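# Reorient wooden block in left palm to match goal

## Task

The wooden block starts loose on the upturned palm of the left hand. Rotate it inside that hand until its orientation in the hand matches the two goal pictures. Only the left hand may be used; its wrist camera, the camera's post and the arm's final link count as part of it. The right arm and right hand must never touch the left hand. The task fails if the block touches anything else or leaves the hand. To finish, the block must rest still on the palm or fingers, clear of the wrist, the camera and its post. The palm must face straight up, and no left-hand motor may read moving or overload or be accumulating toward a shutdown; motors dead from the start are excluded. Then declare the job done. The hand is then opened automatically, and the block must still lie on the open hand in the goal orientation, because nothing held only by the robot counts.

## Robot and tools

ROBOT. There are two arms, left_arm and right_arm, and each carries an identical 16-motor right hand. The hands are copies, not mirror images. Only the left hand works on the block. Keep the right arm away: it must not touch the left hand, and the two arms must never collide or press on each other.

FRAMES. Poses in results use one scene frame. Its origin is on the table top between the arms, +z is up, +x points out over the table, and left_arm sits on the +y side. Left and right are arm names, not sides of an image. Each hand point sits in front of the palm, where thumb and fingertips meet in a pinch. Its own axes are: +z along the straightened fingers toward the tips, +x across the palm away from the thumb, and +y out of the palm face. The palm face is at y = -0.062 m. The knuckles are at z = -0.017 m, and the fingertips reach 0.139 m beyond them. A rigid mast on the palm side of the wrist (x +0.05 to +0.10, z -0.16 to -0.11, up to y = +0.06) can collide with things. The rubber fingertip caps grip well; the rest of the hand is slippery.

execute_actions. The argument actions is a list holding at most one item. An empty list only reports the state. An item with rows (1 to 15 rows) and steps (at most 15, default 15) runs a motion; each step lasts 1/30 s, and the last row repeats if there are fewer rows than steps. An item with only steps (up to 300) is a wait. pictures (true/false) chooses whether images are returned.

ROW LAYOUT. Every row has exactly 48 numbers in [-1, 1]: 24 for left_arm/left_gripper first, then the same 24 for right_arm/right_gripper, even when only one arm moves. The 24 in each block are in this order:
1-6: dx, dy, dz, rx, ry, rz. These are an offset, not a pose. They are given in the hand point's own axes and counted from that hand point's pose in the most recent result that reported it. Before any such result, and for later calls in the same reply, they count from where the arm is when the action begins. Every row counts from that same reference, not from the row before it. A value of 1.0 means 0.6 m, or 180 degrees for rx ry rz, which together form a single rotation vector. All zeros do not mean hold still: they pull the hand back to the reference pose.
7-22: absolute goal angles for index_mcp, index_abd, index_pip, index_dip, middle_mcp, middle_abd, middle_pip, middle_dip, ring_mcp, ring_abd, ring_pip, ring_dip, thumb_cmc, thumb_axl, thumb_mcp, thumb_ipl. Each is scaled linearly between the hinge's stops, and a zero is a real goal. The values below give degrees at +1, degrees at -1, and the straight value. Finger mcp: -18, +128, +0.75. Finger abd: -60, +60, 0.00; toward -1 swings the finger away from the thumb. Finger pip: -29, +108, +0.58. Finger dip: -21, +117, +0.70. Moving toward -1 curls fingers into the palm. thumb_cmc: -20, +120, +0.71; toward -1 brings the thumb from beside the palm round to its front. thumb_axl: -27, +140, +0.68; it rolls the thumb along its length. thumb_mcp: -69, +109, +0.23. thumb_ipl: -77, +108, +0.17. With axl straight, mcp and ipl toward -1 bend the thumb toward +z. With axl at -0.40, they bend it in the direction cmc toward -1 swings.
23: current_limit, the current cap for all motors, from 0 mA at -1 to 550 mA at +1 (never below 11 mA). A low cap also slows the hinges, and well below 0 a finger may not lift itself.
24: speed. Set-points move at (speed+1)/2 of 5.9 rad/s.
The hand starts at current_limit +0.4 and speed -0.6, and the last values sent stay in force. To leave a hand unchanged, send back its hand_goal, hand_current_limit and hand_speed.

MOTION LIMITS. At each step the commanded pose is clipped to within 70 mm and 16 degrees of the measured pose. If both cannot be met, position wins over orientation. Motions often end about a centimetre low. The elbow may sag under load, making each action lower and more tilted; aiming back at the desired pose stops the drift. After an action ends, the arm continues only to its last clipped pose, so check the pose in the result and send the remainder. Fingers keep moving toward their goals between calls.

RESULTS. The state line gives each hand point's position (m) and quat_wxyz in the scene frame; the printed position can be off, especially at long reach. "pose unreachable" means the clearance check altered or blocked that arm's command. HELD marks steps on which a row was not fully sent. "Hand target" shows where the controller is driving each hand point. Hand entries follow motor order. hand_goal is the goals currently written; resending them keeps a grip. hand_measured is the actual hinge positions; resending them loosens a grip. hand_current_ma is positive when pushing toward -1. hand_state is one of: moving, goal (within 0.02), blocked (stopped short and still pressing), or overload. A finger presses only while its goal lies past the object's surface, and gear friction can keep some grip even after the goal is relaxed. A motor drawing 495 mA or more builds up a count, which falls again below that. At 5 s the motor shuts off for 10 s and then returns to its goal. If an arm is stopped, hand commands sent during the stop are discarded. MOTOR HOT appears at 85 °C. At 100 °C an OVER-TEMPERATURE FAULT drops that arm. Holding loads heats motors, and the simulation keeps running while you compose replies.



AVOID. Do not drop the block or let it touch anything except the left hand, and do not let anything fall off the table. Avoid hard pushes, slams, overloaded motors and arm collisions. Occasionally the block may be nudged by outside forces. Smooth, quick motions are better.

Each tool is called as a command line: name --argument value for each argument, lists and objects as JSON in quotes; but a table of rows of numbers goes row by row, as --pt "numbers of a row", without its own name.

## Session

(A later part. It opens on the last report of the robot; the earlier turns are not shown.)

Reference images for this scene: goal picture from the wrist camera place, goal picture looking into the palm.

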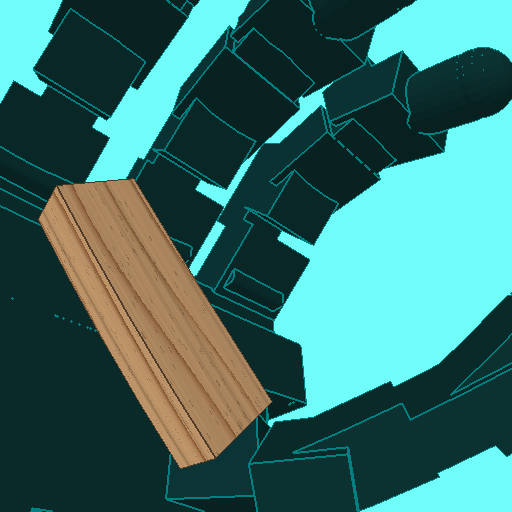

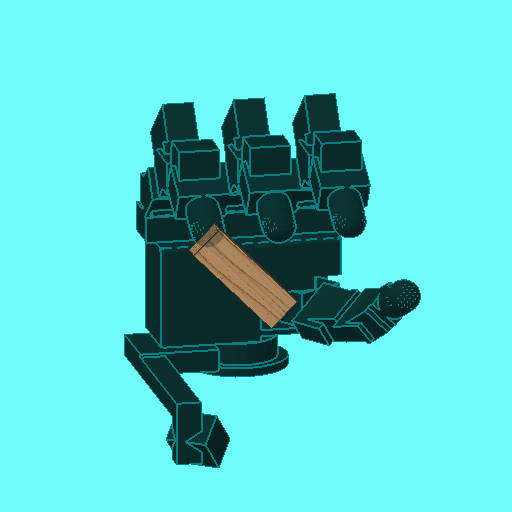

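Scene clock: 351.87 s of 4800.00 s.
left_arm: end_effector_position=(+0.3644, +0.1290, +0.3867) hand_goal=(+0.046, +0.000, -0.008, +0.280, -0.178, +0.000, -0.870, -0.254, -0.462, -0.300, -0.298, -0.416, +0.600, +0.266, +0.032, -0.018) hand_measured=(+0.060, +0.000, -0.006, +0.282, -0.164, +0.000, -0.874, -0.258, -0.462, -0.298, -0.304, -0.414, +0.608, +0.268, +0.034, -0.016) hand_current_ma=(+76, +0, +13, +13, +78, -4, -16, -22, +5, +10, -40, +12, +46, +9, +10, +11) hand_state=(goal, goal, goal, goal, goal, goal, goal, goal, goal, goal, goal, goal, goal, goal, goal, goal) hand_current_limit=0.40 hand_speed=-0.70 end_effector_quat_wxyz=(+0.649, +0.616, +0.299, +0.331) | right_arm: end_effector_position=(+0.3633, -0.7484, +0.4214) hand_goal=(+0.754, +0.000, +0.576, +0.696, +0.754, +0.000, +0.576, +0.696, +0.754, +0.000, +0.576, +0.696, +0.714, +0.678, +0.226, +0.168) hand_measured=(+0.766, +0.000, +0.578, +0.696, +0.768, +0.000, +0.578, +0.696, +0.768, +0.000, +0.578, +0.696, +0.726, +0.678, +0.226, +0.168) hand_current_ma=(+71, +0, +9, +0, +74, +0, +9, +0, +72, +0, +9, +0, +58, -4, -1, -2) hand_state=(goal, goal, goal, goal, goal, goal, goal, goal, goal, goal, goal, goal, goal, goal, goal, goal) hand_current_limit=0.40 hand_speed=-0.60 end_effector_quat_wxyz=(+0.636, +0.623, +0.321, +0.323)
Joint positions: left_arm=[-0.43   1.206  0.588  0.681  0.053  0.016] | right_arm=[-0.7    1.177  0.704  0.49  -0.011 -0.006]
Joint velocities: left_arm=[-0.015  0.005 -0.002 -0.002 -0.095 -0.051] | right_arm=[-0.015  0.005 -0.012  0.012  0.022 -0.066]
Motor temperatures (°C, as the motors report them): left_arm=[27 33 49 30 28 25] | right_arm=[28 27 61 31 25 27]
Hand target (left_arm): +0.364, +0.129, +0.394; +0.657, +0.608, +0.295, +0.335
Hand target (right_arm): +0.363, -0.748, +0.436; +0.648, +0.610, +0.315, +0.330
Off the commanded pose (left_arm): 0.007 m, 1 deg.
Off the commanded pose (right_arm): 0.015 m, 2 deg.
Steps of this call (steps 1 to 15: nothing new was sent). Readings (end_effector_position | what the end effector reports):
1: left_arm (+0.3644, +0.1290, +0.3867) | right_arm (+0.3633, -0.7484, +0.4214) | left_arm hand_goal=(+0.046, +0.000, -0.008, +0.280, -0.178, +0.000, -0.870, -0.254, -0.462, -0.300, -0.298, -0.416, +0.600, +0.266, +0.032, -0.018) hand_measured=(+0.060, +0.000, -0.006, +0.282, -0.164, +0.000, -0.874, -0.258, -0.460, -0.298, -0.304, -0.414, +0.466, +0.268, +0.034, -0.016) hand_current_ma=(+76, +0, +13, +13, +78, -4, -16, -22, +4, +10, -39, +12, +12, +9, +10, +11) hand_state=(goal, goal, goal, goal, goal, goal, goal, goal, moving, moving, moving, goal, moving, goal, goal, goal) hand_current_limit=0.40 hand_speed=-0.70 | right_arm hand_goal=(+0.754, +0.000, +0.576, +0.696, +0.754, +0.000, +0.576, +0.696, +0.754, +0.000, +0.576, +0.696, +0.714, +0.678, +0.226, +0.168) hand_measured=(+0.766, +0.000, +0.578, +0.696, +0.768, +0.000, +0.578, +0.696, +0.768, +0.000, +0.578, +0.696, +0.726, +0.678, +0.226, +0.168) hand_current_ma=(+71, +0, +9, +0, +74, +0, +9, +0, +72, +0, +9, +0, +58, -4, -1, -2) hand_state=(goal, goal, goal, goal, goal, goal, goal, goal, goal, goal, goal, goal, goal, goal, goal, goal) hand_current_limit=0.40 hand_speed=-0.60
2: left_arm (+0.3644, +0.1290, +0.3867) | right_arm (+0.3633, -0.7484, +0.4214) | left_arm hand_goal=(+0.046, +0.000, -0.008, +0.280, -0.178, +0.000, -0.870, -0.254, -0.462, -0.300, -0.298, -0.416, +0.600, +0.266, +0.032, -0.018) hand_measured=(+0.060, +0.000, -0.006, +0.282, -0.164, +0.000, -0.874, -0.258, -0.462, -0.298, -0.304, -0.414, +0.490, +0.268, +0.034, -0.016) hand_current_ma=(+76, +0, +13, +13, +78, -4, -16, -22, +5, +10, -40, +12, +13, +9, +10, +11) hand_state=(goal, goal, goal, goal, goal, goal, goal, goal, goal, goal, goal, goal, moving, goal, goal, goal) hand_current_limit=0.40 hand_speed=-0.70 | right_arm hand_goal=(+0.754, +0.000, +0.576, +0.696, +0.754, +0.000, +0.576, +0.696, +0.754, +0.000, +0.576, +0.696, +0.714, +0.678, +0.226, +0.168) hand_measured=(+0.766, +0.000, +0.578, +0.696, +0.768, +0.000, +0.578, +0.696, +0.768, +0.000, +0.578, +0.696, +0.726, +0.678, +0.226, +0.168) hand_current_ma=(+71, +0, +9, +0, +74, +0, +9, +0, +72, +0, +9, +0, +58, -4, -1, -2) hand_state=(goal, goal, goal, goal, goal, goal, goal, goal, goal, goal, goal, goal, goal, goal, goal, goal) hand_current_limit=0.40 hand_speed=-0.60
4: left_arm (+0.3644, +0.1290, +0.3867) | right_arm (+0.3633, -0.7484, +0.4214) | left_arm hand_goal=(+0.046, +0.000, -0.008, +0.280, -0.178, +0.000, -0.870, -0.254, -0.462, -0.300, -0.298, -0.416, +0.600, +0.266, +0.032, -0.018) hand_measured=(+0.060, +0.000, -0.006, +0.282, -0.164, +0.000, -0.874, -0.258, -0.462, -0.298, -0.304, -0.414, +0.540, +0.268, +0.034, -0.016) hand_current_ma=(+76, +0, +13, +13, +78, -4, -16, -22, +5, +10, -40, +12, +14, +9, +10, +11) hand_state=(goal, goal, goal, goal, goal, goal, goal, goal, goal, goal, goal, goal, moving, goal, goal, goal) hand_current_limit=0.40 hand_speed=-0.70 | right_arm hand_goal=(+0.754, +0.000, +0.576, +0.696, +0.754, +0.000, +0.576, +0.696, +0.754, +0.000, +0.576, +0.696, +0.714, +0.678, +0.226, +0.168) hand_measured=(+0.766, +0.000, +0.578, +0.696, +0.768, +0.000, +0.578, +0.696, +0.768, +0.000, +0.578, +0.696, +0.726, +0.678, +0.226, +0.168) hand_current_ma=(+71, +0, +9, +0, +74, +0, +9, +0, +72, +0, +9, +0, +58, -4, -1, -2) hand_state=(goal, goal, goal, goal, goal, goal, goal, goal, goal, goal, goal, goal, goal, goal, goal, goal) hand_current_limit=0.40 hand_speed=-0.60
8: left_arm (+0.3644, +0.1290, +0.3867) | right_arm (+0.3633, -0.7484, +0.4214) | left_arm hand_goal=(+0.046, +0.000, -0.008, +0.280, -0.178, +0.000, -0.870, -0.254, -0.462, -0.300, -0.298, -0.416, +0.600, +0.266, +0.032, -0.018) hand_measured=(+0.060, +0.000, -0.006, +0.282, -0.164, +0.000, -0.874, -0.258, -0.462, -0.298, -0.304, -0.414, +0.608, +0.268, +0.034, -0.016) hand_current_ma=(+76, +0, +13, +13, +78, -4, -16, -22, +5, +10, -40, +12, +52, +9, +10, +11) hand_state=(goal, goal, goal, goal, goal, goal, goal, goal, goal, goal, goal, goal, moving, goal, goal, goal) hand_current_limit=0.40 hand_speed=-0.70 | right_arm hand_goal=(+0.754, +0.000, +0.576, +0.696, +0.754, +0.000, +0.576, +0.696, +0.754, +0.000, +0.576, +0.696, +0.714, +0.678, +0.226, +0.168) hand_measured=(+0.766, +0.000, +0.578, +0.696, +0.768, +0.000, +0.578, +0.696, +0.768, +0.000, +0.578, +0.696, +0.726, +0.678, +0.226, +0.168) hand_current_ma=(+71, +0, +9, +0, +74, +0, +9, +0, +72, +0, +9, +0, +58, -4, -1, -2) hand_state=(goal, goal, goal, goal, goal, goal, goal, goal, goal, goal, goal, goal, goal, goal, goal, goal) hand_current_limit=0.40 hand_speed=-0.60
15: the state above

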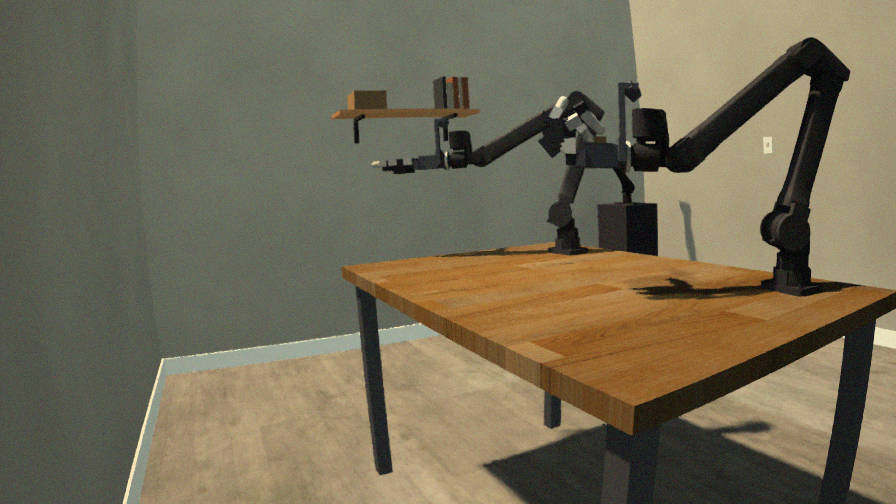

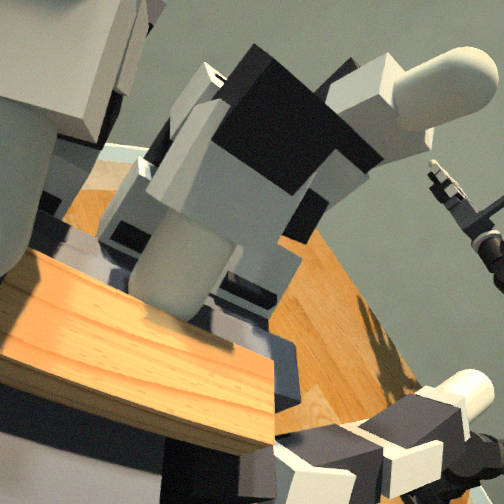

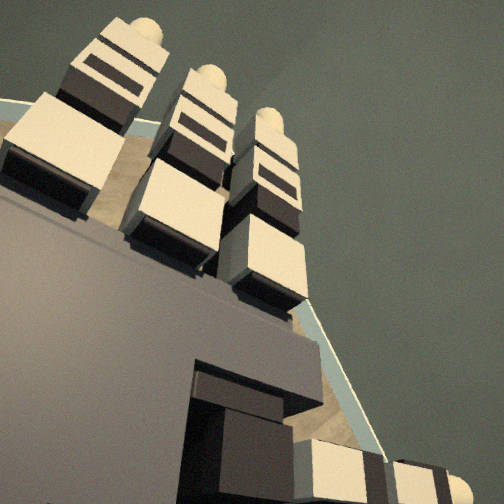

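execute_actions --actions '[{"rows": [[0,0.012,0,-0.008,0,0, 0.046,0,-0.008,0.28, -0.178,0,-0.87,-0.255, -0.403,-0.3,-0.626,-0.148, 0.6,0.266,0.032,-0.018, 0.4,-0.8, 0,0.0243,0,-0.013,0,0, 0.754,0,0.576,0.696,0.754,0,0.576,0.696,0.754,0,0.576,0.696,0.714,0.678,0.226,0.168,0.4,-0.6]], "steps": 15}]' --pictures false

execute_actions --actions '[{"steps": 9}]' --pictures false

execute_actions --actions '[{"rows": [[0,0.012,0,-0.008,0,0, 0.046,0,-0.008,0.28, -0.178,0,-0.87,-0.255, -0.315,-0.3,-0.710,-0.158, 0.6,0.266,0.032,-0.018, 0.4,-0.9, 0,0.0243,0,-0.013,0,0, 0.754,0,0.576,0.696,0.754,0,0.576,0.696,0.754,0,0.576,0.696,0.714,0.678,0.226,0.168,0.4,-0.6]], "steps": 13}]' --pictures false

execute_actions --actions '[{"rows": [[0,0.012,0,-0.008,0,0, 0.046,0,-0.008,0.28, -0.178,0,-0.87,-0.255, -0.227,-0.3,-0.778,-0.183, 0.6,0.266,0.032,-0.018, 0.4,-0.9, 0,0.0243,0,-0.013,0,0, 0.754,0,0.576,0.696,0.754,0,0.576,0.696,0.754,0,0.576,0.696,0.714,0.678,0.226,0.168,0.4,-0.6]], "steps": 15}]' --pictures false

execute_actions --actions '[{"steps": 6}]'

zoom_image --camera "cam_low" --region '[535, 90, 655, 180]'

Scene clock: 388.83 s of 4800.00 s.
left_arm: end_effector_position=(+0.3644, +0.1290, +0.3867) hand_goal=(+0.046, +0.000, -0.008, +0.280, -0.178, +0.000, -0.870, -0.254, -0.402, -0.300, -0.626, -0.148, +0.600, +0.266, +0.032, -0.018) hand_measured=(+0.060, +0.000, -0.006, +0.282, -0.164, +0.000, -0.874, -0.258, -0.406, -0.298, -0.502, -0.218, +0.608, +0.268, +0.034, -0.016) hand_current_ma=(+76, +0, +13, +13, +78, -4, -16, -22, -26, +10, +20, -38, +46, +9, +10, +11) hand_state=(goal, goal, goal, goal, goal, goal, goal, goal, goal, goal, moving, moving, goal, goal, goal, goal) hand_current_limit=0.40 hand_speed=-0.80 end_effector_quat_wxyz=(+0.649, +0.616, +0.299, +0.331) | right_arm: end_effector_position=(+0.3633, -0.7484, +0.4214) hand_goal=(+0.754, +0.000, +0.576, +0.696, +0.754, +0.000, +0.576, +0.696, +0.754, +0.000, +0.576, +0.696, +0.714, +0.678, +0.226, +0.168) hand_measured=(+0.766, +0.000, +0.578, +0.696, +0.768, +0.000, +0.578, +0.696, +0.768, +0.000, +0.578, +0.696, +0.726, +0.678, +0.226, +0.168) hand_current_ma=(+71, +0, +9, +0, +74, +0, +9, +0, +72, +0, +9, +0, +58, -4, -1, -2) hand_state=(goal, goal, goal, goal, goal, goal, goal, goal, goal, goal, goal, goal, goal, goal, goal, goal) hand_current_limit=0.40 hand_speed=-0.60 end_effector_quat_wxyz=(+0.636, +0.623, +0.321, +0.323)
Joint positions: left_arm=[-0.43   1.206  0.588  0.681  0.053  0.016] | right_arm=[-0.7    1.177  0.704  0.49  -0.011 -0.006]
Joint velocities: left_arm=[-0.005 -0.015  0.022 -0.002 -0.066  0.007] | right_arm=[-0.005 -0.005 -0.012 -0.007 -0.051  0.007]
Motor temperatures (°C, as the motors report them): left_arm=[27 33 49 30 28 25] | right_arm=[28 27 61 31 25 27]
Hand target (left_arm): +0.364, +0.129, +0.394; +0.657, +0.608, +0.295, +0.335
Hand target (right_arm): +0.363, -0.748, +0.436; +0.648, +0.610, +0.315, +0.330
Off the commanded pose (left_arm): 0.007 m, 1 deg.
Off the commanded pose (right_arm): 0.015 m, 2 deg.
Steps of this call (steps 1 to 1094: nothing new was sent; steps 1095 to 1109: all 15 steps of this action). Readings (end_effector_position | what the end effector reports):
1095: left_arm (+0.3644, +0.1290, +0.3867) | right_arm (+0.3633, -0.7484, +0.4214) | left_arm hand_goal=(+0.046, +0.000, -0.008, +0.280, -0.178, +0.000, -0.870, -0.254, -0.402, -0.300, -0.626, -0.148, +0.600, +0.266, +0.032, -0.018) hand_measured=(+0.060, +0.000, -0.006, +0.282, -0.164, +0.000, -0.874, -0.258, -0.462, -0.298, -0.304, -0.414, +0.608, +0.268, +0.034, -0.016) hand_current_ma=(+76, +0, +13, +13, +78, -4, -16, -22, +5, +10, -40, +12, +46, +9, +10, +11) hand_state=(goal, goal, goal, goal, goal, goal, goal, goal, moving, goal, moving, moving, goal, goal, goal, goal) hand_current_limit=0.40 hand_speed=-0.80 | right_arm hand_goal=(+0.754, +0.000, +0.576, +0.696, +0.754, +0.000, +0.576, +0.696, +0.754, +0.000, +0.576, +0.696, +0.714, +0.678, +0.226, +0.168) hand_measured=(+0.766, +0.000, +0.578, +0.696, +0.768, +0.000, +0.578, +0.696, +0.768, +0.000, +0.578, +0.696, +0.726, +0.678, +0.226, +0.168) hand_current_ma=(+71, +0, +9, +0, +74, +0, +9, +0, +72, +0, +9, +0, +58, -4, -1, -2) hand_state=(goal, goal, goal, goal, goal, goal, goal, goal, goal, goal, goal, goal, goal, goal, goal, goal) hand_current_limit=0.40 hand_speed=-0.60
1096: left_arm (+0.3644, +0.1290, +0.3867) | right_arm (+0.3633, -0.7484, +0.4214) | left_arm hand_goal=(+0.046, +0.000, -0.008, +0.280, -0.178, +0.000, -0.870, -0.254, -0.402, -0.300, -0.626, -0.148, +0.600, +0.266, +0.032, -0.018) hand_measured=(+0.060, +0.000, -0.006, +0.282, -0.164, +0.000, -0.874, -0.258, -0.462, -0.298, -0.304, -0.414, +0.608, +0.268, +0.034, -0.016) hand_current_ma=(+76, +0, +13, +13, +78, -4, -16, -22, -37, +10, +7, -30, +46, +9, +10, +11) hand_state=(goal, goal, goal, goal, goal, goal, goal, goal, moving, goal, moving, moving, goal, goal, goal, goal) hand_current_limit=0.40 hand_speed=-0.80 | right_arm hand_goal=(+0.754, +0.000, +0.576, +0.696, +0.754, +0.000, +0.576, +0.696, +0.754, +0.000, +0.576, +0.696, +0.714, +0.678, +0.226, +0.168) hand_measured=(+0.766, +0.000, +0.578, +0.696, +0.768, +0.000, +0.578, +0.696, +0.768, +0.000, +0.578, +0.696, +0.726, +0.678, +0.226, +0.168) hand_current_ma=(+71, +0, +9, +0, +74, +0, +9, +0, +72, +0, +9, +0, +58, -4, -1, -2) hand_state=(goal, goal, goal, goal, goal, goal, goal, goal, goal, goal, goal, goal, goal, goal, goal, goal) hand_current_limit=0.40 hand_speed=-0.60
1098: left_arm (+0.3644, +0.1290, +0.3867) | right_arm (+0.3633, -0.7484, +0.4214) | left_arm hand_goal=(+0.046, +0.000, -0.008, +0.280, -0.178, +0.000, -0.870, -0.254, -0.402, -0.300, -0.626, -0.148, +0.600, +0.266, +0.032, -0.018) hand_measured=(+0.060, +0.000, -0.006, +0.282, -0.164, +0.000, -0.874, -0.258, -0.444, -0.298, -0.322, -0.394, +0.608, +0.268, +0.034, -0.016) hand_current_ma=(+76, +0, +13, +13, +78, -4, -16, -22, -55, +10, +22, -40, +46, +9, +10, +11) hand_state=(goal, goal, goal, goal, goal, goal, goal, goal, moving, goal, moving, moving, goal, goal, goal, goal) hand_current_limit=0.40 hand_speed=-0.80 | right_arm hand_goal=(+0.754, +0.000, +0.576, +0.696, +0.754, +0.000, +0.576, +0.696, +0.754, +0.000, +0.576, +0.696, +0.714, +0.678, +0.226, +0.168) hand_measured=(+0.766, +0.000, +0.578, +0.696, +0.768, +0.000, +0.578, +0.696, +0.768, +0.000, +0.578, +0.696, +0.726, +0.678, +0.226, +0.168) hand_current_ma=(+71, +0, +9, +0, +74, +0, +9, +0, +72, +0, +9, +0, +58, -4, -1, -2) hand_state=(goal, goal, goal, goal, goal, goal, goal, goal, goal, goal, goal, goal, goal, goal, goal, goal) hand_current_limit=0.40 hand_speed=-0.60
1102: left_arm (+0.3644, +0.1290, +0.3867) | right_arm (+0.3633, -0.7484, +0.4214) | left_arm hand_goal=(+0.046, +0.000, -0.008, +0.280, -0.178, +0.000, -0.870, -0.254, -0.402, -0.300, -0.626, -0.148, +0.600, +0.266, +0.032, -0.018) hand_measured=(+0.060, +0.000, -0.006, +0.282, -0.164, +0.000, -0.874, -0.258, -0.406, -0.298, -0.386, -0.332, +0.608, +0.268, +0.034, -0.016) hand_current_ma=(+76, +0, +13, +13, +78, -4, -16, -22, -23, +10, +21, -38, +46, +9, +10, +11) hand_state=(goal, goal, goal, goal, goal, goal, goal, goal, moving, goal, moving, moving, goal, goal, goal, goal) hand_current_limit=0.40 hand_speed=-0.80 | right_arm hand_goal=(+0.754, +0.000, +0.576, +0.696, +0.754, +0.000, +0.576, +0.696, +0.754, +0.000, +0.576, +0.696, +0.714, +0.678, +0.226, +0.168) hand_measured=(+0.766, +0.000, +0.578, +0.696, +0.768, +0.000, +0.578, +0.696, +0.768, +0.000, +0.578, +0.696, +0.726, +0.678, +0.226, +0.168) hand_current_ma=(+71, +0, +9, +0, +74, +0, +9, +0, +72, +0, +9, +0, +58, -4, -1, -2) hand_state=(goal, goal, goal, goal, goal, goal, goal, goal, goal, goal, goal, goal, goal, goal, goal, goal) hand_current_limit=0.40 hand_speed=-0.60
1109: the state above

Scene clock: 389.13 s of 4800.00 s.
left_arm: end_effector_position=(+0.3644, +0.1290, +0.3867) hand_goal=(+0.046, +0.000, -0.008, +0.280, -0.178, +0.000, -0.870, -0.254, -0.402, -0.300, -0.626, -0.148, +0.600, +0.266, +0.032, -0.018) hand_measured=(+0.060, +0.000, -0.006, +0.282, -0.164, +0.000, -0.874, -0.258, -0.388, -0.300, -0.586, -0.140, +0.608, +0.268, +0.034, -0.016) hand_current_ma=(+76, +0, +13, +13, +78, -4, -16, -22, +81, +2, +242, +49, +46, +9, +10, +11) hand_state=(goal, goal, goal, goal, goal, goal, goal, goal, goal, goal, blocked, goal, goal, goal, goal, goal) hand_current_limit=0.40 hand_speed=-0.80 end_effector_quat_wxyz=(+0.649, +0.616, +0.299, +0.331) | right_arm: end_effector_position=(+0.3633, -0.7484, +0.4214) hand_goal=(+0.754, +0.000, +0.576, +0.696, +0.754, +0.000, +0.576, +0.696, +0.754, +0.000, +0.576, +0.696, +0.714, +0.678, +0.226, +0.168) hand_measured=(+0.766, +0.000, +0.578, +0.696, +0.768, +0.000, +0.578, +0.696, +0.768, +0.000, +0.578, +0.696, +0.726, +0.678, +0.226, +0.168) hand_current_ma=(+71, +0, +9, +0, +74, +0, +9, +0, +72, +0, +9, +0, +58, -4, -1, -2) hand_state=(goal, goal, goal, goal, goal, goal, goal, goal, goal, goal, goal, goal, goal, goal, goal, goal) hand_current_limit=0.40 hand_speed=-0.60 end_effector_quat_wxyz=(+0.636, +0.623, +0.321, +0.323)
Joint positions: left_arm=[-0.43   1.206  0.588  0.681  0.053  0.016] | right_arm=[-0.7    1.177  0.704  0.49  -0.011 -0.006]
Joint velocities: left_arm=[-0.015  0.015  0.017 -0.002 -0.022  0.007] | right_arm=[ 0.015  0.015 -0.007  0.002 -0.081  0.007]
Motor temperatures (°C, as the motors report them): left_arm=[27 33 49 30 28 25] | right_arm=[28 27 61 31 25 27]
Hand target (left_arm): +0.364, +0.129, +0.394; +0.657, +0.608, +0.295, +0.335
Hand target (right_arm): +0.363, -0.748, +0.436; +0.648, +0.610, +0.315, +0.330
Off the commanded pose (left_arm): 0.007 m, 1 deg.
Off the commanded pose (right_arm): 0.015 m, 2 deg.
Steps of this call (steps 1 to 9: nothing new was sent). Readings (end_effector_position | what the end effector reports):
1: left_arm (+0.3644, +0.1290, +0.3867) | right_arm (+0.3633, -0.7484, +0.4214) | left_arm hand_goal=(+0.046, +0.000, -0.008, +0.280, -0.178, +0.000, -0.870, -0.254, -0.402, -0.300, -0.626, -0.148, +0.600, +0.266, +0.032, -0.018) hand_measured=(+0.060, +0.000, -0.006, +0.282, -0.164, +0.000, -0.874, -0.258, -0.406, -0.298, -0.518, -0.202, +0.608, +0.268, +0.034, -0.016) hand_current_ma=(+76, +0, +13, +13, +78, -4, -16, -22, -26, +10, +19, -38, +46, +9, +10, +11) hand_state=(goal, goal, goal, goal, goal, goal, goal, goal, goal, goal, moving, moving, goal, goal, goal, goal) hand_current_limit=0.40 hand_speed=-0.80 | right_arm hand_goal=(+0.754, +0.000, +0.576, +0.696, +0.754, +0.000, +0.576, +0.696, +0.754, +0.000, +0.576, +0.696, +0.714, +0.678, +0.226, +0.168) hand_measured=(+0.766, +0.000, +0.578, +0.696, +0.768, +0.000, +0.578, +0.696, +0.768, +0.000, +0.578, +0.696, +0.726, +0.678, +0.226, +0.168) hand_current_ma=(+71, +0, +9, +0, +74, +0, +9, +0, +72, +0, +9, +0, +58, -4, -1, -2) hand_state=(goal, goal, goal, goal, goal, goal, goal, goal, goal, goal, goal, goal, goal, goal, goal, goal) hand_current_limit=0.40 hand_speed=-0.60
2: left_arm (+0.3644, +0.1290, +0.3867) | right_arm (+0.3633, -0.7484, +0.4214) | left_arm hand_goal=(+0.046, +0.000, -0.008, +0.280, -0.178, +0.000, -0.870, -0.254, -0.402, -0.300, -0.626, -0.148, +0.600, +0.266, +0.032, -0.018) hand_measured=(+0.060, +0.000, -0.006, +0.282, -0.164, +0.000, -0.874, -0.258, -0.406, -0.298, -0.534, -0.184, +0.608, +0.268, +0.034, -0.016) hand_current_ma=(+76, +0, +13, +13, +78, -4, -16, -22, -26, +10, +19, -38, +46, +9, +10, +11) hand_state=(goal, goal, goal, goal, goal, goal, goal, goal, goal, goal, moving, moving, goal, goal, goal, goal) hand_current_limit=0.40 hand_speed=-0.80 | right_arm hand_goal=(+0.754, +0.000, +0.576, +0.696, +0.754, +0.000, +0.576, +0.696, +0.754, +0.000, +0.576, +0.696, +0.714, +0.678, +0.226, +0.168) hand_measured=(+0.766, +0.000, +0.578, +0.696, +0.768, +0.000, +0.578, +0.696, +0.768, +0.000, +0.578, +0.696, +0.726, +0.678, +0.226, +0.168) hand_current_ma=(+71, +0, +9, +0, +74, +0, +9, +0, +72, +0, +9, +0, +58, -4, -1, -2) hand_state=(goal, goal, goal, goal, goal, goal, goal, goal, goal, goal, goal, goal, goal, goal, goal, goal) hand_current_limit=0.40 hand_speed=-0.60
4: left_arm (+0.3644, +0.1290, +0.3867) | right_arm (+0.3633, -0.7484, +0.4214) | left_arm hand_goal=(+0.046, +0.000, -0.008, +0.280, -0.178, +0.000, -0.870, -0.254, -0.402, -0.300, -0.626, -0.148, +0.600, +0.266, +0.032, -0.018) hand_measured=(+0.060, +0.000, -0.006, +0.282, -0.164, +0.000, -0.874, -0.258, -0.402, -0.298, -0.560, -0.156, +0.608, +0.268, +0.034, -0.016) hand_current_ma=(+76, +0, +13, +13, +78, -4, -16, -22, +28, +8, +110, +14, +46, +9, +10, +11) hand_state=(goal, goal, goal, goal, goal, goal, goal, goal, moving, goal, moving, moving, goal, goal, goal, goal) hand_current_limit=0.40 hand_speed=-0.80 | right_arm hand_goal=(+0.754, +0.000, +0.576, +0.696, +0.754, +0.000, +0.576, +0.696, +0.754, +0.000, +0.576, +0.696, +0.714, +0.678, +0.226, +0.168) hand_measured=(+0.766, +0.000, +0.578, +0.696, +0.768, +0.000, +0.578, +0.696, +0.768, +0.000, +0.578, +0.696, +0.726, +0.678, +0.226, +0.168) hand_current_ma=(+71, +0, +9, +0, +74, +0, +9, +0, +72, +0, +9, +0, +58, -4, -1, -2) hand_state=(goal, goal, goal, goal, goal, goal, goal, goal, goal, goal, goal, goal, goal, goal, goal, goal) hand_current_limit=0.40 hand_speed=-0.60
8: left_arm (+0.3644, +0.1290, +0.3867) | right_arm (+0.3633, -0.7484, +0.4214) | left_arm hand_goal=(+0.046, +0.000, -0.008, +0.280, -0.178, +0.000, -0.870, -0.254, -0.402, -0.300, -0.626, -0.148, +0.600, +0.266, +0.032, -0.018) hand_measured=(+0.060, +0.000, -0.006, +0.282, -0.164, +0.000, -0.874, -0.258, -0.388, -0.300, -0.586, -0.140, +0.608, +0.268, +0.034, -0.016) hand_current_ma=(+76, +0, +13, +13, +78, -4, -16, -22, +83, +1, +244, +50, +46, +9, +10, +11) hand_state=(goal, goal, goal, goal, goal, goal, goal, goal, moving, goal, moving, moving, goal, goal, goal, goal) hand_current_limit=0.40 hand_speed=-0.80 | right_arm hand_goal=(+0.754, +0.000, +0.576, +0.696, +0.754, +0.000, +0.576, +0.696, +0.754, +0.000, +0.576, +0.696, +0.714, +0.678, +0.226, +0.168) hand_measured=(+0.766, +0.000, +0.578, +0.696, +0.768, +0.000, +0.578, +0.696, +0.768, +0.000, +0.578, +0.696, +0.726, +0.678, +0.226, +0.168) hand_current_ma=(+71, +0, +9, +0, +74, +0, +9, +0, +72, +0, +9, +0, +58, -4, -1, -2) hand_state=(goal, goal, goal, goal, goal, goal, goal, goal, goal, goal, goal, goal, goal, goal, goal, goal) hand_current_limit=0.40 hand_speed=-0.60
9: the state above

Scene clock: 389.57 s of 4800.00 s.
left_arm: end_effector_position=(+0.3644, +0.1290, +0.3867) hand_goal=(+0.046, +0.000, -0.008, +0.280, -0.178, +0.000, -0.870, -0.254, -0.314, -0.300, -0.710, -0.158, +0.600, +0.266, +0.032, -0.018) hand_measured=(+0.060, +0.000, -0.006, +0.282, -0.164, +0.000, -0.874, -0.258, -0.326, -0.300, -0.708, -0.156, +0.608, +0.268, +0.034, -0.016) hand_current_ma=(+76, +0, +13, +13, +78, -4, -16, -22, -21, +2, -4, +12, +46, +9, +10, +11) hand_state=(goal, goal, goal, goal, goal, goal, goal, goal, moving, goal, moving, goal, goal, goal, goal, goal) hand_current_limit=0.40 hand_speed=-0.90 end_effector_quat_wxyz=(+0.649, +0.616, +0.299, +0.331) | right_arm: end_effector_position=(+0.3633, -0.7484, +0.4214) hand_goal=(+0.754, +0.000, +0.576, +0.696, +0.754, +0.000, +0.576, +0.696, +0.754, +0.000, +0.576, +0.696, +0.714, +0.678, +0.226, +0.168) hand_measured=(+0.766, +0.000, +0.578, +0.696, +0.768, +0.000, +0.578, +0.696, +0.768, +0.000, +0.578, +0.696, +0.726, +0.678, +0.226, +0.168) hand_current_ma=(+71, +0, +9, +0, +74, +0, +9, +0, +72, +0, +9, +0, +58, -4, -1, -2) hand_state=(goal, goal, goal, goal, goal, goal, goal, goal, goal, goal, goal, goal, goal, goal, goal, goal) hand_current_limit=0.40 hand_speed=-0.60 end_effector_quat_wxyz=(+0.636, +0.623, +0.321, +0.323)
Joint positions: left_arm=[-0.43   1.206  0.588  0.681  0.053  0.016] | right_arm=[-0.7    1.177  0.704  0.49  -0.011 -0.006]
Joint velocities: left_arm=[-0.005 -0.005 -0.027 -0.022 -0.007 -0.007] | right_arm=[-0.005  0.005 -0.012  0.007 -0.007  0.022]
Motor temperatures (°C, as the motors report them): left_arm=[27 33 49 30 28 25] | right_arm=[28 27 61 31 25 27]
Hand target (left_arm): +0.364, +0.129, +0.394; +0.657, +0.608, +0.295, +0.335
Hand target (right_arm): +0.363, -0.748, +0.436; +0.648, +0.610, +0.315, +0.330
Off the commanded pose (left_arm): 0.007 m, 1 deg.
Off the commanded pose (right_arm): 0.015 m, 2 deg.
Steps of this call (steps 1 to 13: all 13 steps of this action). Readings (end_effector_position | what the end effector reports):
1: left_arm (+0.3644, +0.1290, +0.3867) | right_arm (+0.3633, -0.7484, +0.4214) | left_arm hand_goal=(+0.046, +0.000, -0.008, +0.280, -0.178, +0.000, -0.870, -0.254, -0.314, -0.300, -0.710, -0.158, +0.600, +0.266, +0.032, -0.018) hand_measured=(+0.060, +0.000, -0.006, +0.282, -0.164, +0.000, -0.874, -0.258, -0.388, -0.300, -0.586, -0.140, +0.608, +0.268, +0.034, -0.016) hand_current_ma=(+76, +0, +13, +13, +78, -4, -16, -22, +81, +2, +242, +48, +46, +9, +10, +11) hand_state=(goal, goal, goal, goal, goal, goal, goal, goal, moving, goal, moving, moving, goal, goal, goal, goal) hand_current_limit=0.40 hand_speed=-0.90 | right_arm hand_goal=(+0.754, +0.000, +0.576, +0.696, +0.754, +0.000, +0.576, +0.696, +0.754, +0.000, +0.576, +0.696, +0.714, +0.678, +0.226, +0.168) hand_measured=(+0.766, +0.000, +0.578, +0.696, +0.768, +0.000, +0.578, +0.696, +0.768, +0.000, +0.578, +0.696, +0.726, +0.678, +0.226, +0.168) hand_current_ma=(+71, +0, +9, +0, +74, +0, +9, +0, +72, +0, +9, +0, +58, -4, -1, -2) hand_state=(goal, goal, goal, goal, goal, goal, goal, goal, goal, goal, goal, goal, goal, goal, goal, goal) hand_current_limit=0.40 hand_speed=-0.60
2: left_arm (+0.3644, +0.1290, +0.3867) | right_arm (+0.3633, -0.7484, +0.4214) | left_arm hand_goal=(+0.046, +0.000, -0.008, +0.280, -0.178, +0.000, -0.870, -0.254, -0.314, -0.300, -0.710, -0.158, +0.600, +0.266, +0.032, -0.018) hand_measured=(+0.060, +0.000, -0.006, +0.282, -0.164, +0.000, -0.874, -0.258, -0.388, -0.300, -0.586, -0.140, +0.608, +0.268, +0.034, -0.016) hand_current_ma=(+76, +0, +13, +13, +78, -4, -16, -22, +65, +2, +258, +72, +46, +9, +10, +11) hand_state=(goal, goal, goal, goal, goal, goal, goal, goal, moving, goal, moving, moving, goal, goal, goal, goal) hand_current_limit=0.40 hand_speed=-0.90 | right_arm hand_goal=(+0.754, +0.000, +0.576, +0.696, +0.754, +0.000, +0.576, +0.696, +0.754, +0.000, +0.576, +0.696, +0.714, +0.678, +0.226, +0.168) hand_measured=(+0.766, +0.000, +0.578, +0.696, +0.768, +0.000, +0.578, +0.696, +0.768, +0.000, +0.578, +0.696, +0.726, +0.678, +0.226, +0.168) hand_current_ma=(+71, +0, +9, +0, +74, +0, +9, +0, +72, +0, +9, +0, +58, -4, -1, -2) hand_state=(goal, goal, goal, goal, goal, goal, goal, goal, goal, goal, goal, goal, goal, goal, goal, goal) hand_current_limit=0.40 hand_speed=-0.60
4: left_arm (+0.3644, +0.1290, +0.3867) | right_arm (+0.3633, -0.7484, +0.4214) | left_arm hand_goal=(+0.046, +0.000, -0.008, +0.280, -0.178, +0.000, -0.870, -0.254, -0.314, -0.300, -0.710, -0.158, +0.600, +0.266, +0.032, -0.018) hand_measured=(+0.060, +0.000, -0.006, +0.282, -0.164, +0.000, -0.874, -0.258, -0.380, -0.300, -0.604, -0.142, +0.608, +0.268, +0.034, -0.016) hand_current_ma=(+76, +0, +13, +13, +78, -4, -16, -22, +18, +2, +101, +56, +46, +9, +10, +11) hand_state=(goal, goal, goal, goal, goal, goal, goal, goal, moving, goal, moving, moving, goal, goal, goal, goal) hand_current_limit=0.40 hand_speed=-0.90 | right_arm hand_goal=(+0.754, +0.000, +0.576, +0.696, +0.754, +0.000, +0.576, +0.696, +0.754, +0.000, +0.576, +0.696, +0.714, +0.678, +0.226, +0.168) hand_measured=(+0.766, +0.000, +0.578, +0.696, +0.768, +0.000, +0.578, +0.696, +0.768, +0.000, +0.578, +0.696, +0.726, +0.678, +0.226, +0.168) hand_current_ma=(+71, +0, +9, +0, +74, +0, +9, +0, +72, +0, +9, +0, +58, -4, -1, -2) hand_state=(goal, goal, goal, goal, goal, goal, goal, goal, goal, goal, goal, goal, goal, goal, goal, goal) hand_current_limit=0.40 hand_speed=-0.60
8: left_arm (+0.3644, +0.1290, +0.3867) | right_arm (+0.3633, -0.7484, +0.4214) | left_arm hand_goal=(+0.046, +0.000, -0.008, +0.280, -0.178, +0.000, -0.870, -0.254, -0.314, -0.300, -0.710, -0.158, +0.600, +0.266, +0.032, -0.018) hand_measured=(+0.060, +0.000, -0.006, +0.282, -0.164, +0.000, -0.874, -0.258, -0.364, -0.300, -0.668, -0.156, +0.608, +0.268, +0.034, -0.016) hand_current_ma=(+76, +0, +13, +13, +78, -4, -16, -22, -34, +2, +10, +13, +46, +9, +10, +11) hand_state=(goal, goal, goal, goal, goal, goal, goal, goal, moving, goal, moving, moving, goal, goal, goal, goal) hand_current_limit=0.40 hand_speed=-0.90 | right_arm hand_goal=(+0.754, +0.000, +0.576, +0.696, +0.754, +0.000, +0.576, +0.696, +0.754, +0.000, +0.576, +0.696, +0.714, +0.678, +0.226, +0.168) hand_measured=(+0.766, +0.000, +0.578, +0.696, +0.768, +0.000, +0.578, +0.696, +0.768, +0.000, +0.578, +0.696, +0.726, +0.678, +0.226, +0.168) hand_current_ma=(+71, +0, +9, +0, +74, +0, +9, +0, +72, +0, +9, +0, +58, -4, -1, -2) hand_state=(goal, goal, goal, goal, goal, goal, goal, goal, goal, goal, goal, goal, goal, goal, goal, goal) hand_current_limit=0.40 hand_speed=-0.60
13: the state above

Scene clock: 390.07 s of 4800.00 s.
left_arm: end_effector_position=(+0.3644, +0.1290, +0.3867) hand_goal=(+0.046, +0.000, -0.008, +0.280, -0.178, +0.000, -0.870, -0.254, -0.226, -0.300, -0.778, -0.182, +0.600, +0.266, +0.032, -0.018) hand_measured=(+0.060, +0.000, -0.006, +0.282, -0.164, +0.000, -0.874, -0.258, -0.228, -0.300, -0.778, -0.180, +0.608, +0.268, +0.034, -0.016) hand_current_ma=(+76, +0, +13, +13, +78, -4, -16, -22, -9, +2, +0, +12, +46, +9, +10, +11) hand_state=(goal, goal, goal, goal, goal, goal, goal, goal, moving, goal, goal, goal, goal, goal, goal, goal) hand_current_limit=0.40 hand_speed=-0.90 end_effector_quat_wxyz=(+0.649, +0.616, +0.299, +0.331) | right_arm: end_effector_position=(+0.3633, -0.7484, +0.4214) hand_goal=(+0.754, +0.000, +0.576, +0.696, +0.754, +0.000, +0.576, +0.696, +0.754, +0.000, +0.576, +0.696, +0.714, +0.678, +0.226, +0.168) hand_measured=(+0.766, +0.000, +0.578, +0.696, +0.768, +0.000, +0.578, +0.696, +0.768, +0.000, +0.578, +0.696, +0.726, +0.678, +0.226, +0.168) hand_current_ma=(+71, +0, +9, +0, +74, +0, +9, +0, +72, +0, +9, +0, +58, -4, -1, -2) hand_state=(goal, goal, goal, goal, goal, goal, goal, goal, goal, goal, goal, goal, goal, goal, goal, goal) hand_current_limit=0.40 hand_speed=-0.60 end_effector_quat_wxyz=(+0.636, +0.623, +0.321, +0.323)
Joint positions: left_arm=[-0.43   1.206  0.588  0.681  0.053  0.016] | right_arm=[-0.7    1.177  0.704  0.49  -0.011 -0.006]
Joint velocities: left_arm=[-0.015 -0.015  0.002 -0.007  0.022 -0.007] | right_arm=[ 0.015 -0.015 -0.002 -0.012  0.037  0.007]
Motor temperatures (°C, as the motors report them): left_arm=[27 33 49 30 28 25] | right_arm=[28 27 61 31 25 27]
Hand target (left_arm): +0.364, +0.129, +0.394; +0.657, +0.608, +0.295, +0.335
Hand target (right_arm): +0.363, -0.748, +0.436; +0.648, +0.610, +0.315, +0.330
Off the commanded pose (left_arm): 0.007 m, 1 deg.
Off the commanded pose (right_arm): 0.015 m, 2 deg.
Steps of this call (steps 1 to 15: all 15 steps of this action). Readings (end_effector_position | what the end effector reports):
1: left_arm (+0.3644, +0.1290, +0.3867) | right_arm (+0.3633, -0.7484, +0.4214) | left_arm hand_goal=(+0.046, +0.000, -0.008, +0.280, -0.178, +0.000, -0.870, -0.254, -0.226, -0.300, -0.778, -0.182, +0.600, +0.266, +0.032, -0.018) hand_measured=(+0.060, +0.000, -0.006, +0.282, -0.164, +0.000, -0.874, -0.258, -0.320, -0.300, -0.710, -0.156, +0.608, +0.268, +0.034, -0.016) hand_current_ma=(+76, +0, +13, +13, +78, -4, -16, -22, -14, +2, -2, +12, +46, +9, +10, +11) hand_state=(goal, goal, goal, goal, goal, goal, goal, goal, moving, goal, moving, moving, goal, goal, goal, goal) hand_current_limit=0.40 hand_speed=-0.90 | right_arm hand_goal=(+0.754, +0.000, +0.576, +0.696, +0.754, +0.000, +0.576, +0.696, +0.754, +0.000, +0.576, +0.696, +0.714, +0.678, +0.226, +0.168) hand_measured=(+0.766, +0.000, +0.578, +0.696, +0.768, +0.000, +0.578, +0.696, +0.768, +0.000, +0.578, +0.696, +0.726, +0.678, +0.226, +0.168) hand_current_ma=(+71, +0, +9, +0, +74, +0, +9, +0, +72, +0, +9, +0, +58, -4, -1, -2) hand_state=(goal, goal, goal, goal, goal, goal, goal, goal, goal, goal, goal, goal, goal, goal, goal, goal) hand_current_limit=0.40 hand_speed=-0.60
2: left_arm (+0.3644, +0.1290, +0.3867) | right_arm (+0.3633, -0.7484, +0.4214) | left_arm hand_goal=(+0.046, +0.000, -0.008, +0.280, -0.178, +0.000, -0.870, -0.254, -0.226, -0.300, -0.778, -0.182, +0.600, +0.266, +0.032, -0.018) hand_measured=(+0.060, +0.000, -0.006, +0.282, -0.164, +0.000, -0.874, -0.258, -0.318, -0.300, -0.710, -0.156, +0.608, +0.268, +0.034, -0.016) hand_current_ma=(+76, +0, +13, +13, +78, -4, -16, -22, -31, +2, +15, +28, +46, +9, +10, +11) hand_state=(goal, goal, goal, goal, goal, goal, goal, goal, moving, goal, moving, moving, goal, goal, goal, goal) hand_current_limit=0.40 hand_speed=-0.90 | right_arm hand_goal=(+0.754, +0.000, +0.576, +0.696, +0.754, +0.000, +0.576, +0.696, +0.754, +0.000, +0.576, +0.696, +0.714, +0.678, +0.226, +0.168) hand_measured=(+0.766, +0.000, +0.578, +0.696, +0.768, +0.000, +0.578, +0.696, +0.768, +0.000, +0.578, +0.696, +0.726, +0.678, +0.226, +0.168) hand_current_ma=(+71, +0, +9, +0, +74, +0, +9, +0, +72, +0, +9, +0, +58, -4, -1, -2) hand_state=(goal, goal, goal, goal, goal, goal, goal, goal, goal, goal, goal, goal, goal, goal, goal, goal) hand_current_limit=0.40 hand_speed=-0.60
4: left_arm (+0.3644, +0.1290, +0.3867) | right_arm (+0.3633, -0.7484, +0.4214) | left_arm hand_goal=(+0.046, +0.000, -0.008, +0.280, -0.178, +0.000, -0.870, -0.254, -0.226, -0.300, -0.778, -0.182, +0.600, +0.266, +0.032, -0.018) hand_measured=(+0.060, +0.000, -0.006, +0.282, -0.164, +0.000, -0.874, -0.258, -0.306, -0.300, -0.722, -0.168, +0.608, +0.268, +0.034, -0.016) hand_current_ma=(+76, +0, +13, +13, +78, -4, -16, -22, -28, +2, +11, +23, +46, +9, +10, +11) hand_state=(goal, goal, goal, goal, goal, goal, goal, goal, moving, goal, moving, moving, goal, goal, goal, goal) hand_current_limit=0.40 hand_speed=-0.90 | right_arm hand_goal=(+0.754, +0.000, +0.576, +0.696, +0.754, +0.000, +0.576, +0.696, +0.754, +0.000, +0.576, +0.696, +0.714, +0.678, +0.226, +0.168) hand_measured=(+0.766, +0.000, +0.578, +0.696, +0.768, +0.000, +0.578, +0.696, +0.768, +0.000, +0.578, +0.696, +0.726, +0.678, +0.226, +0.168) hand_current_ma=(+71, +0, +9, +0, +74, +0, +9, +0, +72, +0, +9, +0, +58, -4, -1, -2) hand_state=(goal, goal, goal, goal, goal, goal, goal, goal, goal, goal, goal, goal, goal, goal, goal, goal) hand_current_limit=0.40 hand_speed=-0.60
8: left_arm (+0.3644, +0.1290, +0.3867) | right_arm (+0.3633, -0.7484, +0.4214) | left_arm hand_goal=(+0.046, +0.000, -0.008, +0.280, -0.178, +0.000, -0.870, -0.254, -0.226, -0.300, -0.778, -0.182, +0.600, +0.266, +0.032, -0.018) hand_measured=(+0.060, +0.000, -0.006, +0.282, -0.164, +0.000, -0.874, -0.258, -0.276, -0.300, -0.754, -0.180, +0.608, +0.268, +0.034, -0.016) hand_current_ma=(+76, +0, +13, +13, +78, -4, -16, -22, -24, +2, +10, +12, +46, +9, +10, +11) hand_state=(goal, goal, goal, goal, goal, goal, goal, goal, moving, goal, moving, goal, goal, goal, goal, goal) hand_current_limit=0.40 hand_speed=-0.90 | right_arm hand_goal=(+0.754, +0.000, +0.576, +0.696, +0.754, +0.000, +0.576, +0.696, +0.754, +0.000, +0.576, +0.696, +0.714, +0.678, +0.226, +0.168) hand_measured=(+0.766, +0.000, +0.578, +0.696, +0.768, +0.000, +0.578, +0.696, +0.768, +0.000, +0.578, +0.696, +0.726, +0.678, +0.226, +0.168) hand_current_ma=(+71, +0, +9, +0, +74, +0, +9, +0, +72, +0, +9, +0, +58, -4, -1, -2) hand_state=(goal, goal, goal, goal, goal, goal, goal, goal, goal, goal, goal, goal, goal, goal, goal, goal) hand_current_limit=0.40 hand_speed=-0.60
15: the state above

Scene clock: 390.27 s of 4800.00 s.
left_arm: end_effector_position=(+0.3644, +0.1290, +0.3867) hand_goal=(+0.046, +0.000, -0.008, +0.280, -0.178, +0.000, -0.870, -0.254, -0.226, -0.300, -0.778, -0.182, +0.600, +0.266, +0.032, -0.018) hand_measured=(+0.060, +0.000, -0.006, +0.282, -0.164, +0.000, -0.874, -0.258, -0.228, -0.300, -0.778, -0.180, +0.608, +0.268, +0.034, -0.016) hand_current_ma=(+76, +0, +13, +13, +78, -4, -16, -22, -11, +2, +0, +12, +46, +9, +10, +11) hand_state=(goal, goal, goal, goal, goal, goal, goal, goal, goal, goal, goal, goal, goal, goal, goal, goal) hand_current_limit=0.40 hand_speed=-0.90 end_effector_quat_wxyz=(+0.649, +0.616, +0.299, +0.331) | right_arm: end_effector_position=(+0.3633, -0.7484, +0.4214) hand_goal=(+0.754, +0.000, +0.576, +0.696, +0.754, +0.000, +0.576, +0.696, +0.754, +0.000, +0.576, +0.696, +0.714, +0.678, +0.226, +0.168) hand_measured=(+0.766, +0.000, +0.578, +0.696, +0.768, +0.000, +0.578, +0.696, +0.768, +0.000, +0.578, +0.696, +0.726, +0.678, +0.226, +0.168) hand_current_ma=(+71, +0, +9, +0, +74, +0, +9, +0, +72, +0, +9, +0, +58, -4, -1, -2) hand_state=(goal, goal, goal, goal, goal, goal, goal, goal, goal, goal, goal, goal, goal, goal, goal, goal) hand_current_limit=0.40 hand_speed=-0.60 end_effector_quat_wxyz=(+0.636, +0.623, +0.321, +0.323)
Joint positions: left_arm=[-0.43   1.206  0.588  0.681  0.053  0.016] | right_arm=[-0.7    1.177  0.704  0.49  -0.011 -0.006]
Joint velocities: left_arm=[ 0.005 -0.005 -0.007 -0.002 -0.007 -0.037] | right_arm=[-0.015  0.005  0.002 -0.002 -0.022 -0.066]
Motor temperatures (°C, as the motors report them): left_arm=[27 33 49 30 28 25] | right_arm=[28 27 61 31 25 27]
Hand target (left_arm): +0.364, +0.129, +0.394; +0.657, +0.608, +0.295, +0.335
Hand target (right_arm): +0.363, -0.748, +0.436; +0.648, +0.610, +0.315, +0.330
Off the commanded pose (left_arm): 0.007 m, 1 deg.
Off the commanded pose (right_arm): 0.015 m, 2 deg.
Steps of this call (steps 1 to 6: nothing new was sent). Readings (end_effector_position | what the end effector reports):
1: left_arm (+0.3644, +0.1290, +0.3867) | right_arm (+0.3633, -0.7484, +0.4214) | left_arm hand_goal=(+0.046, +0.000, -0.008, +0.280, -0.178, +0.000, -0.870, -0.254, -0.226, -0.300, -0.778, -0.182, +0.600, +0.266, +0.032, -0.018) hand_measured=(+0.060, +0.000, -0.006, +0.282, -0.164, +0.000, -0.874, -0.258, -0.228, -0.300, -0.778, -0.180, +0.608, +0.268, +0.034, -0.016) hand_current_ma=(+76, +0, +13, +13, +78, -4, -16, -22, -10, +2, +0, +12, +46, +9, +10, +11) hand_state=(goal, goal, goal, goal, goal, goal, goal, goal, goal, goal, goal, goal, goal, goal, goal, goal) hand_current_limit=0.40 hand_speed=-0.90 | right_arm hand_goal=(+0.754, +0.000, +0.576, +0.696, +0.754, +0.000, +0.576, +0.696, +0.754, +0.000, +0.576, +0.696, +0.714, +0.678, +0.226, +0.168) hand_measured=(+0.766, +0.000, +0.578, +0.696, +0.768, +0.000, +0.578, +0.696, +0.768, +0.000, +0.578, +0.696, +0.726, +0.678, +0.226, +0.168) hand_current_ma=(+71, +0, +9, +0, +74, +0, +9, +0, +72, +0, +9, +0, +58, -4, -1, -2) hand_state=(goal, goal, goal, goal, goal, goal, goal, goal, goal, goal, goal, goal, goal, goal, goal, goal) hand_current_limit=0.40 hand_speed=-0.60
2: left_arm (+0.3644, +0.1290, +0.3867) | right_arm (+0.3633, -0.7484, +0.4214) | left_arm hand_goal=(+0.046, +0.000, -0.008, +0.280, -0.178, +0.000, -0.870, -0.254, -0.226, -0.300, -0.778, -0.182, +0.600, +0.266, +0.032, -0.018) hand_measured=(+0.060, +0.000, -0.006, +0.282, -0.164, +0.000, -0.874, -0.258, -0.228, -0.300, -0.778, -0.180, +0.608, +0.268, +0.034, -0.016) hand_current_ma=(+76, +0, +13, +13, +78, -4, -16, -22, -11, +2, +0, +12, +46, +9, +10, +11) hand_state=(goal, goal, goal, goal, goal, goal, goal, goal, goal, goal, goal, goal, goal, goal, goal, goal) hand_current_limit=0.40 hand_speed=-0.90 | right_arm hand_goal=(+0.754, +0.000, +0.576, +0.696, +0.754, +0.000, +0.576, +0.696, +0.754, +0.000, +0.576, +0.696, +0.714, +0.678, +0.226, +0.168) hand_measured=(+0.766, +0.000, +0.578, +0.696, +0.768, +0.000, +0.578, +0.696, +0.768, +0.000, +0.578, +0.696, +0.726, +0.678, +0.226, +0.168) hand_current_ma=(+71, +0, +9, +0, +74, +0, +9, +0, +72, +0, +9, +0, +58, -4, -1, -2) hand_state=(goal, goal, goal, goal, goal, goal, goal, goal, goal, goal, goal, goal, goal, goal, goal, goal) hand_current_limit=0.40 hand_speed=-0.60
4: left_arm (+0.3644, +0.1290, +0.3867) | right_arm (+0.3633, -0.7484, +0.4214) | left_arm hand_goal=(+0.046, +0.000, -0.008, +0.280, -0.178, +0.000, -0.870, -0.254, -0.226, -0.300, -0.778, -0.182, +0.600, +0.266, +0.032, -0.018) hand_measured=(+0.060, +0.000, -0.006, +0.282, -0.164, +0.000, -0.874, -0.258, -0.228, -0.300, -0.778, -0.180, +0.608, +0.268, +0.034, -0.016) hand_current_ma=(+76, +0, +13, +13, +78, -4, -16, -22, -11, +2, +0, +12, +46, +9, +10, +11) hand_state=(goal, goal, goal, goal, goal, goal, goal, goal, goal, goal, goal, goal, goal, goal, goal, goal) hand_current_limit=0.40 hand_speed=-0.90 | right_arm hand_goal=(+0.754, +0.000, +0.576, +0.696, +0.754, +0.000, +0.576, +0.696, +0.754, +0.000, +0.576, +0.696, +0.714, +0.678, +0.226, +0.168) hand_measured=(+0.766, +0.000, +0.578, +0.696, +0.768, +0.000, +0.578, +0.696, +0.768, +0.000, +0.578, +0.696, +0.726, +0.678, +0.226, +0.168) hand_current_ma=(+71, +0, +9, +0, +74, +0, +9, +0, +72, +0, +9, +0, +58, -4, -1, -2) hand_state=(goal, goal, goal, goal, goal, goal, goal, goal, goal, goal, goal, goal, goal, goal, goal, goal) hand_current_limit=0.40 hand_speed=-0.60
6: the state above

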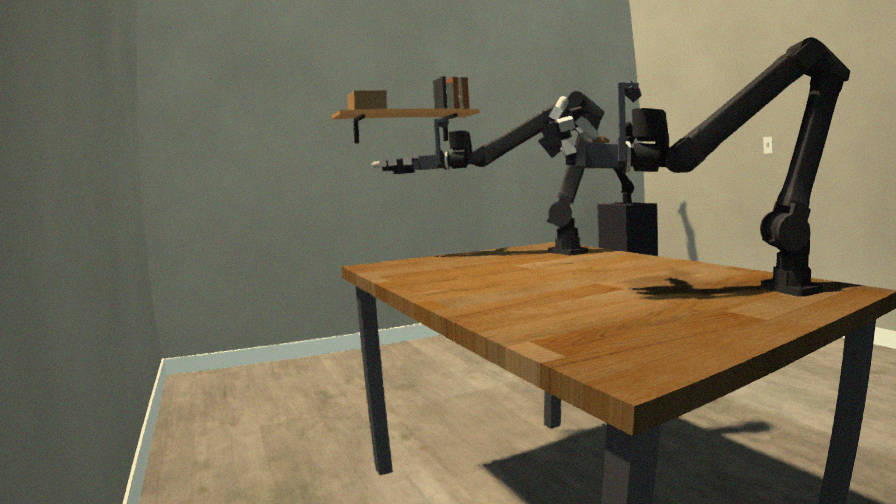

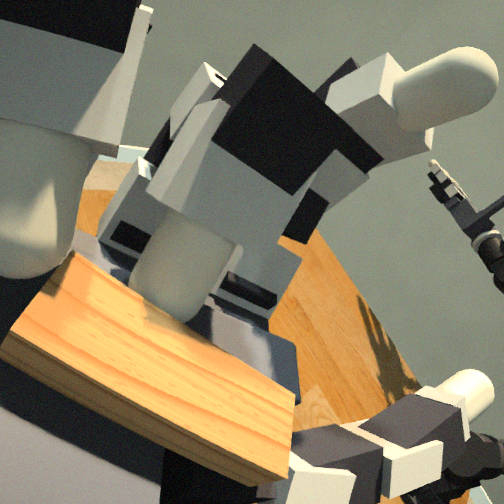

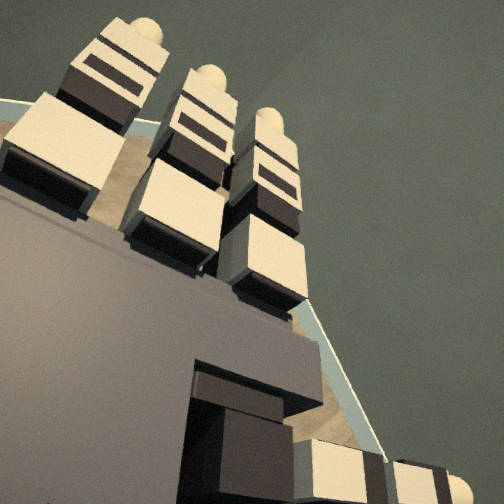

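Region (535, 90, 655, 180) of cam_low's 896x504 image, scaled by 4.200, with more detail than that image has; it fills the top 378 rows of this view, and the rest is white.

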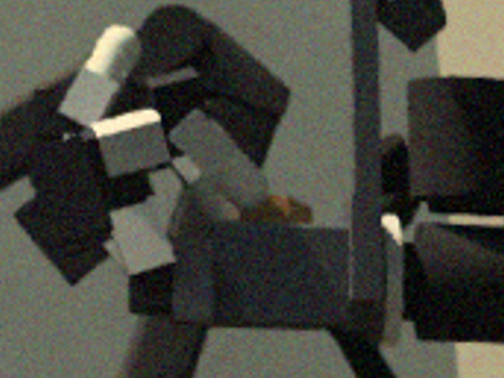

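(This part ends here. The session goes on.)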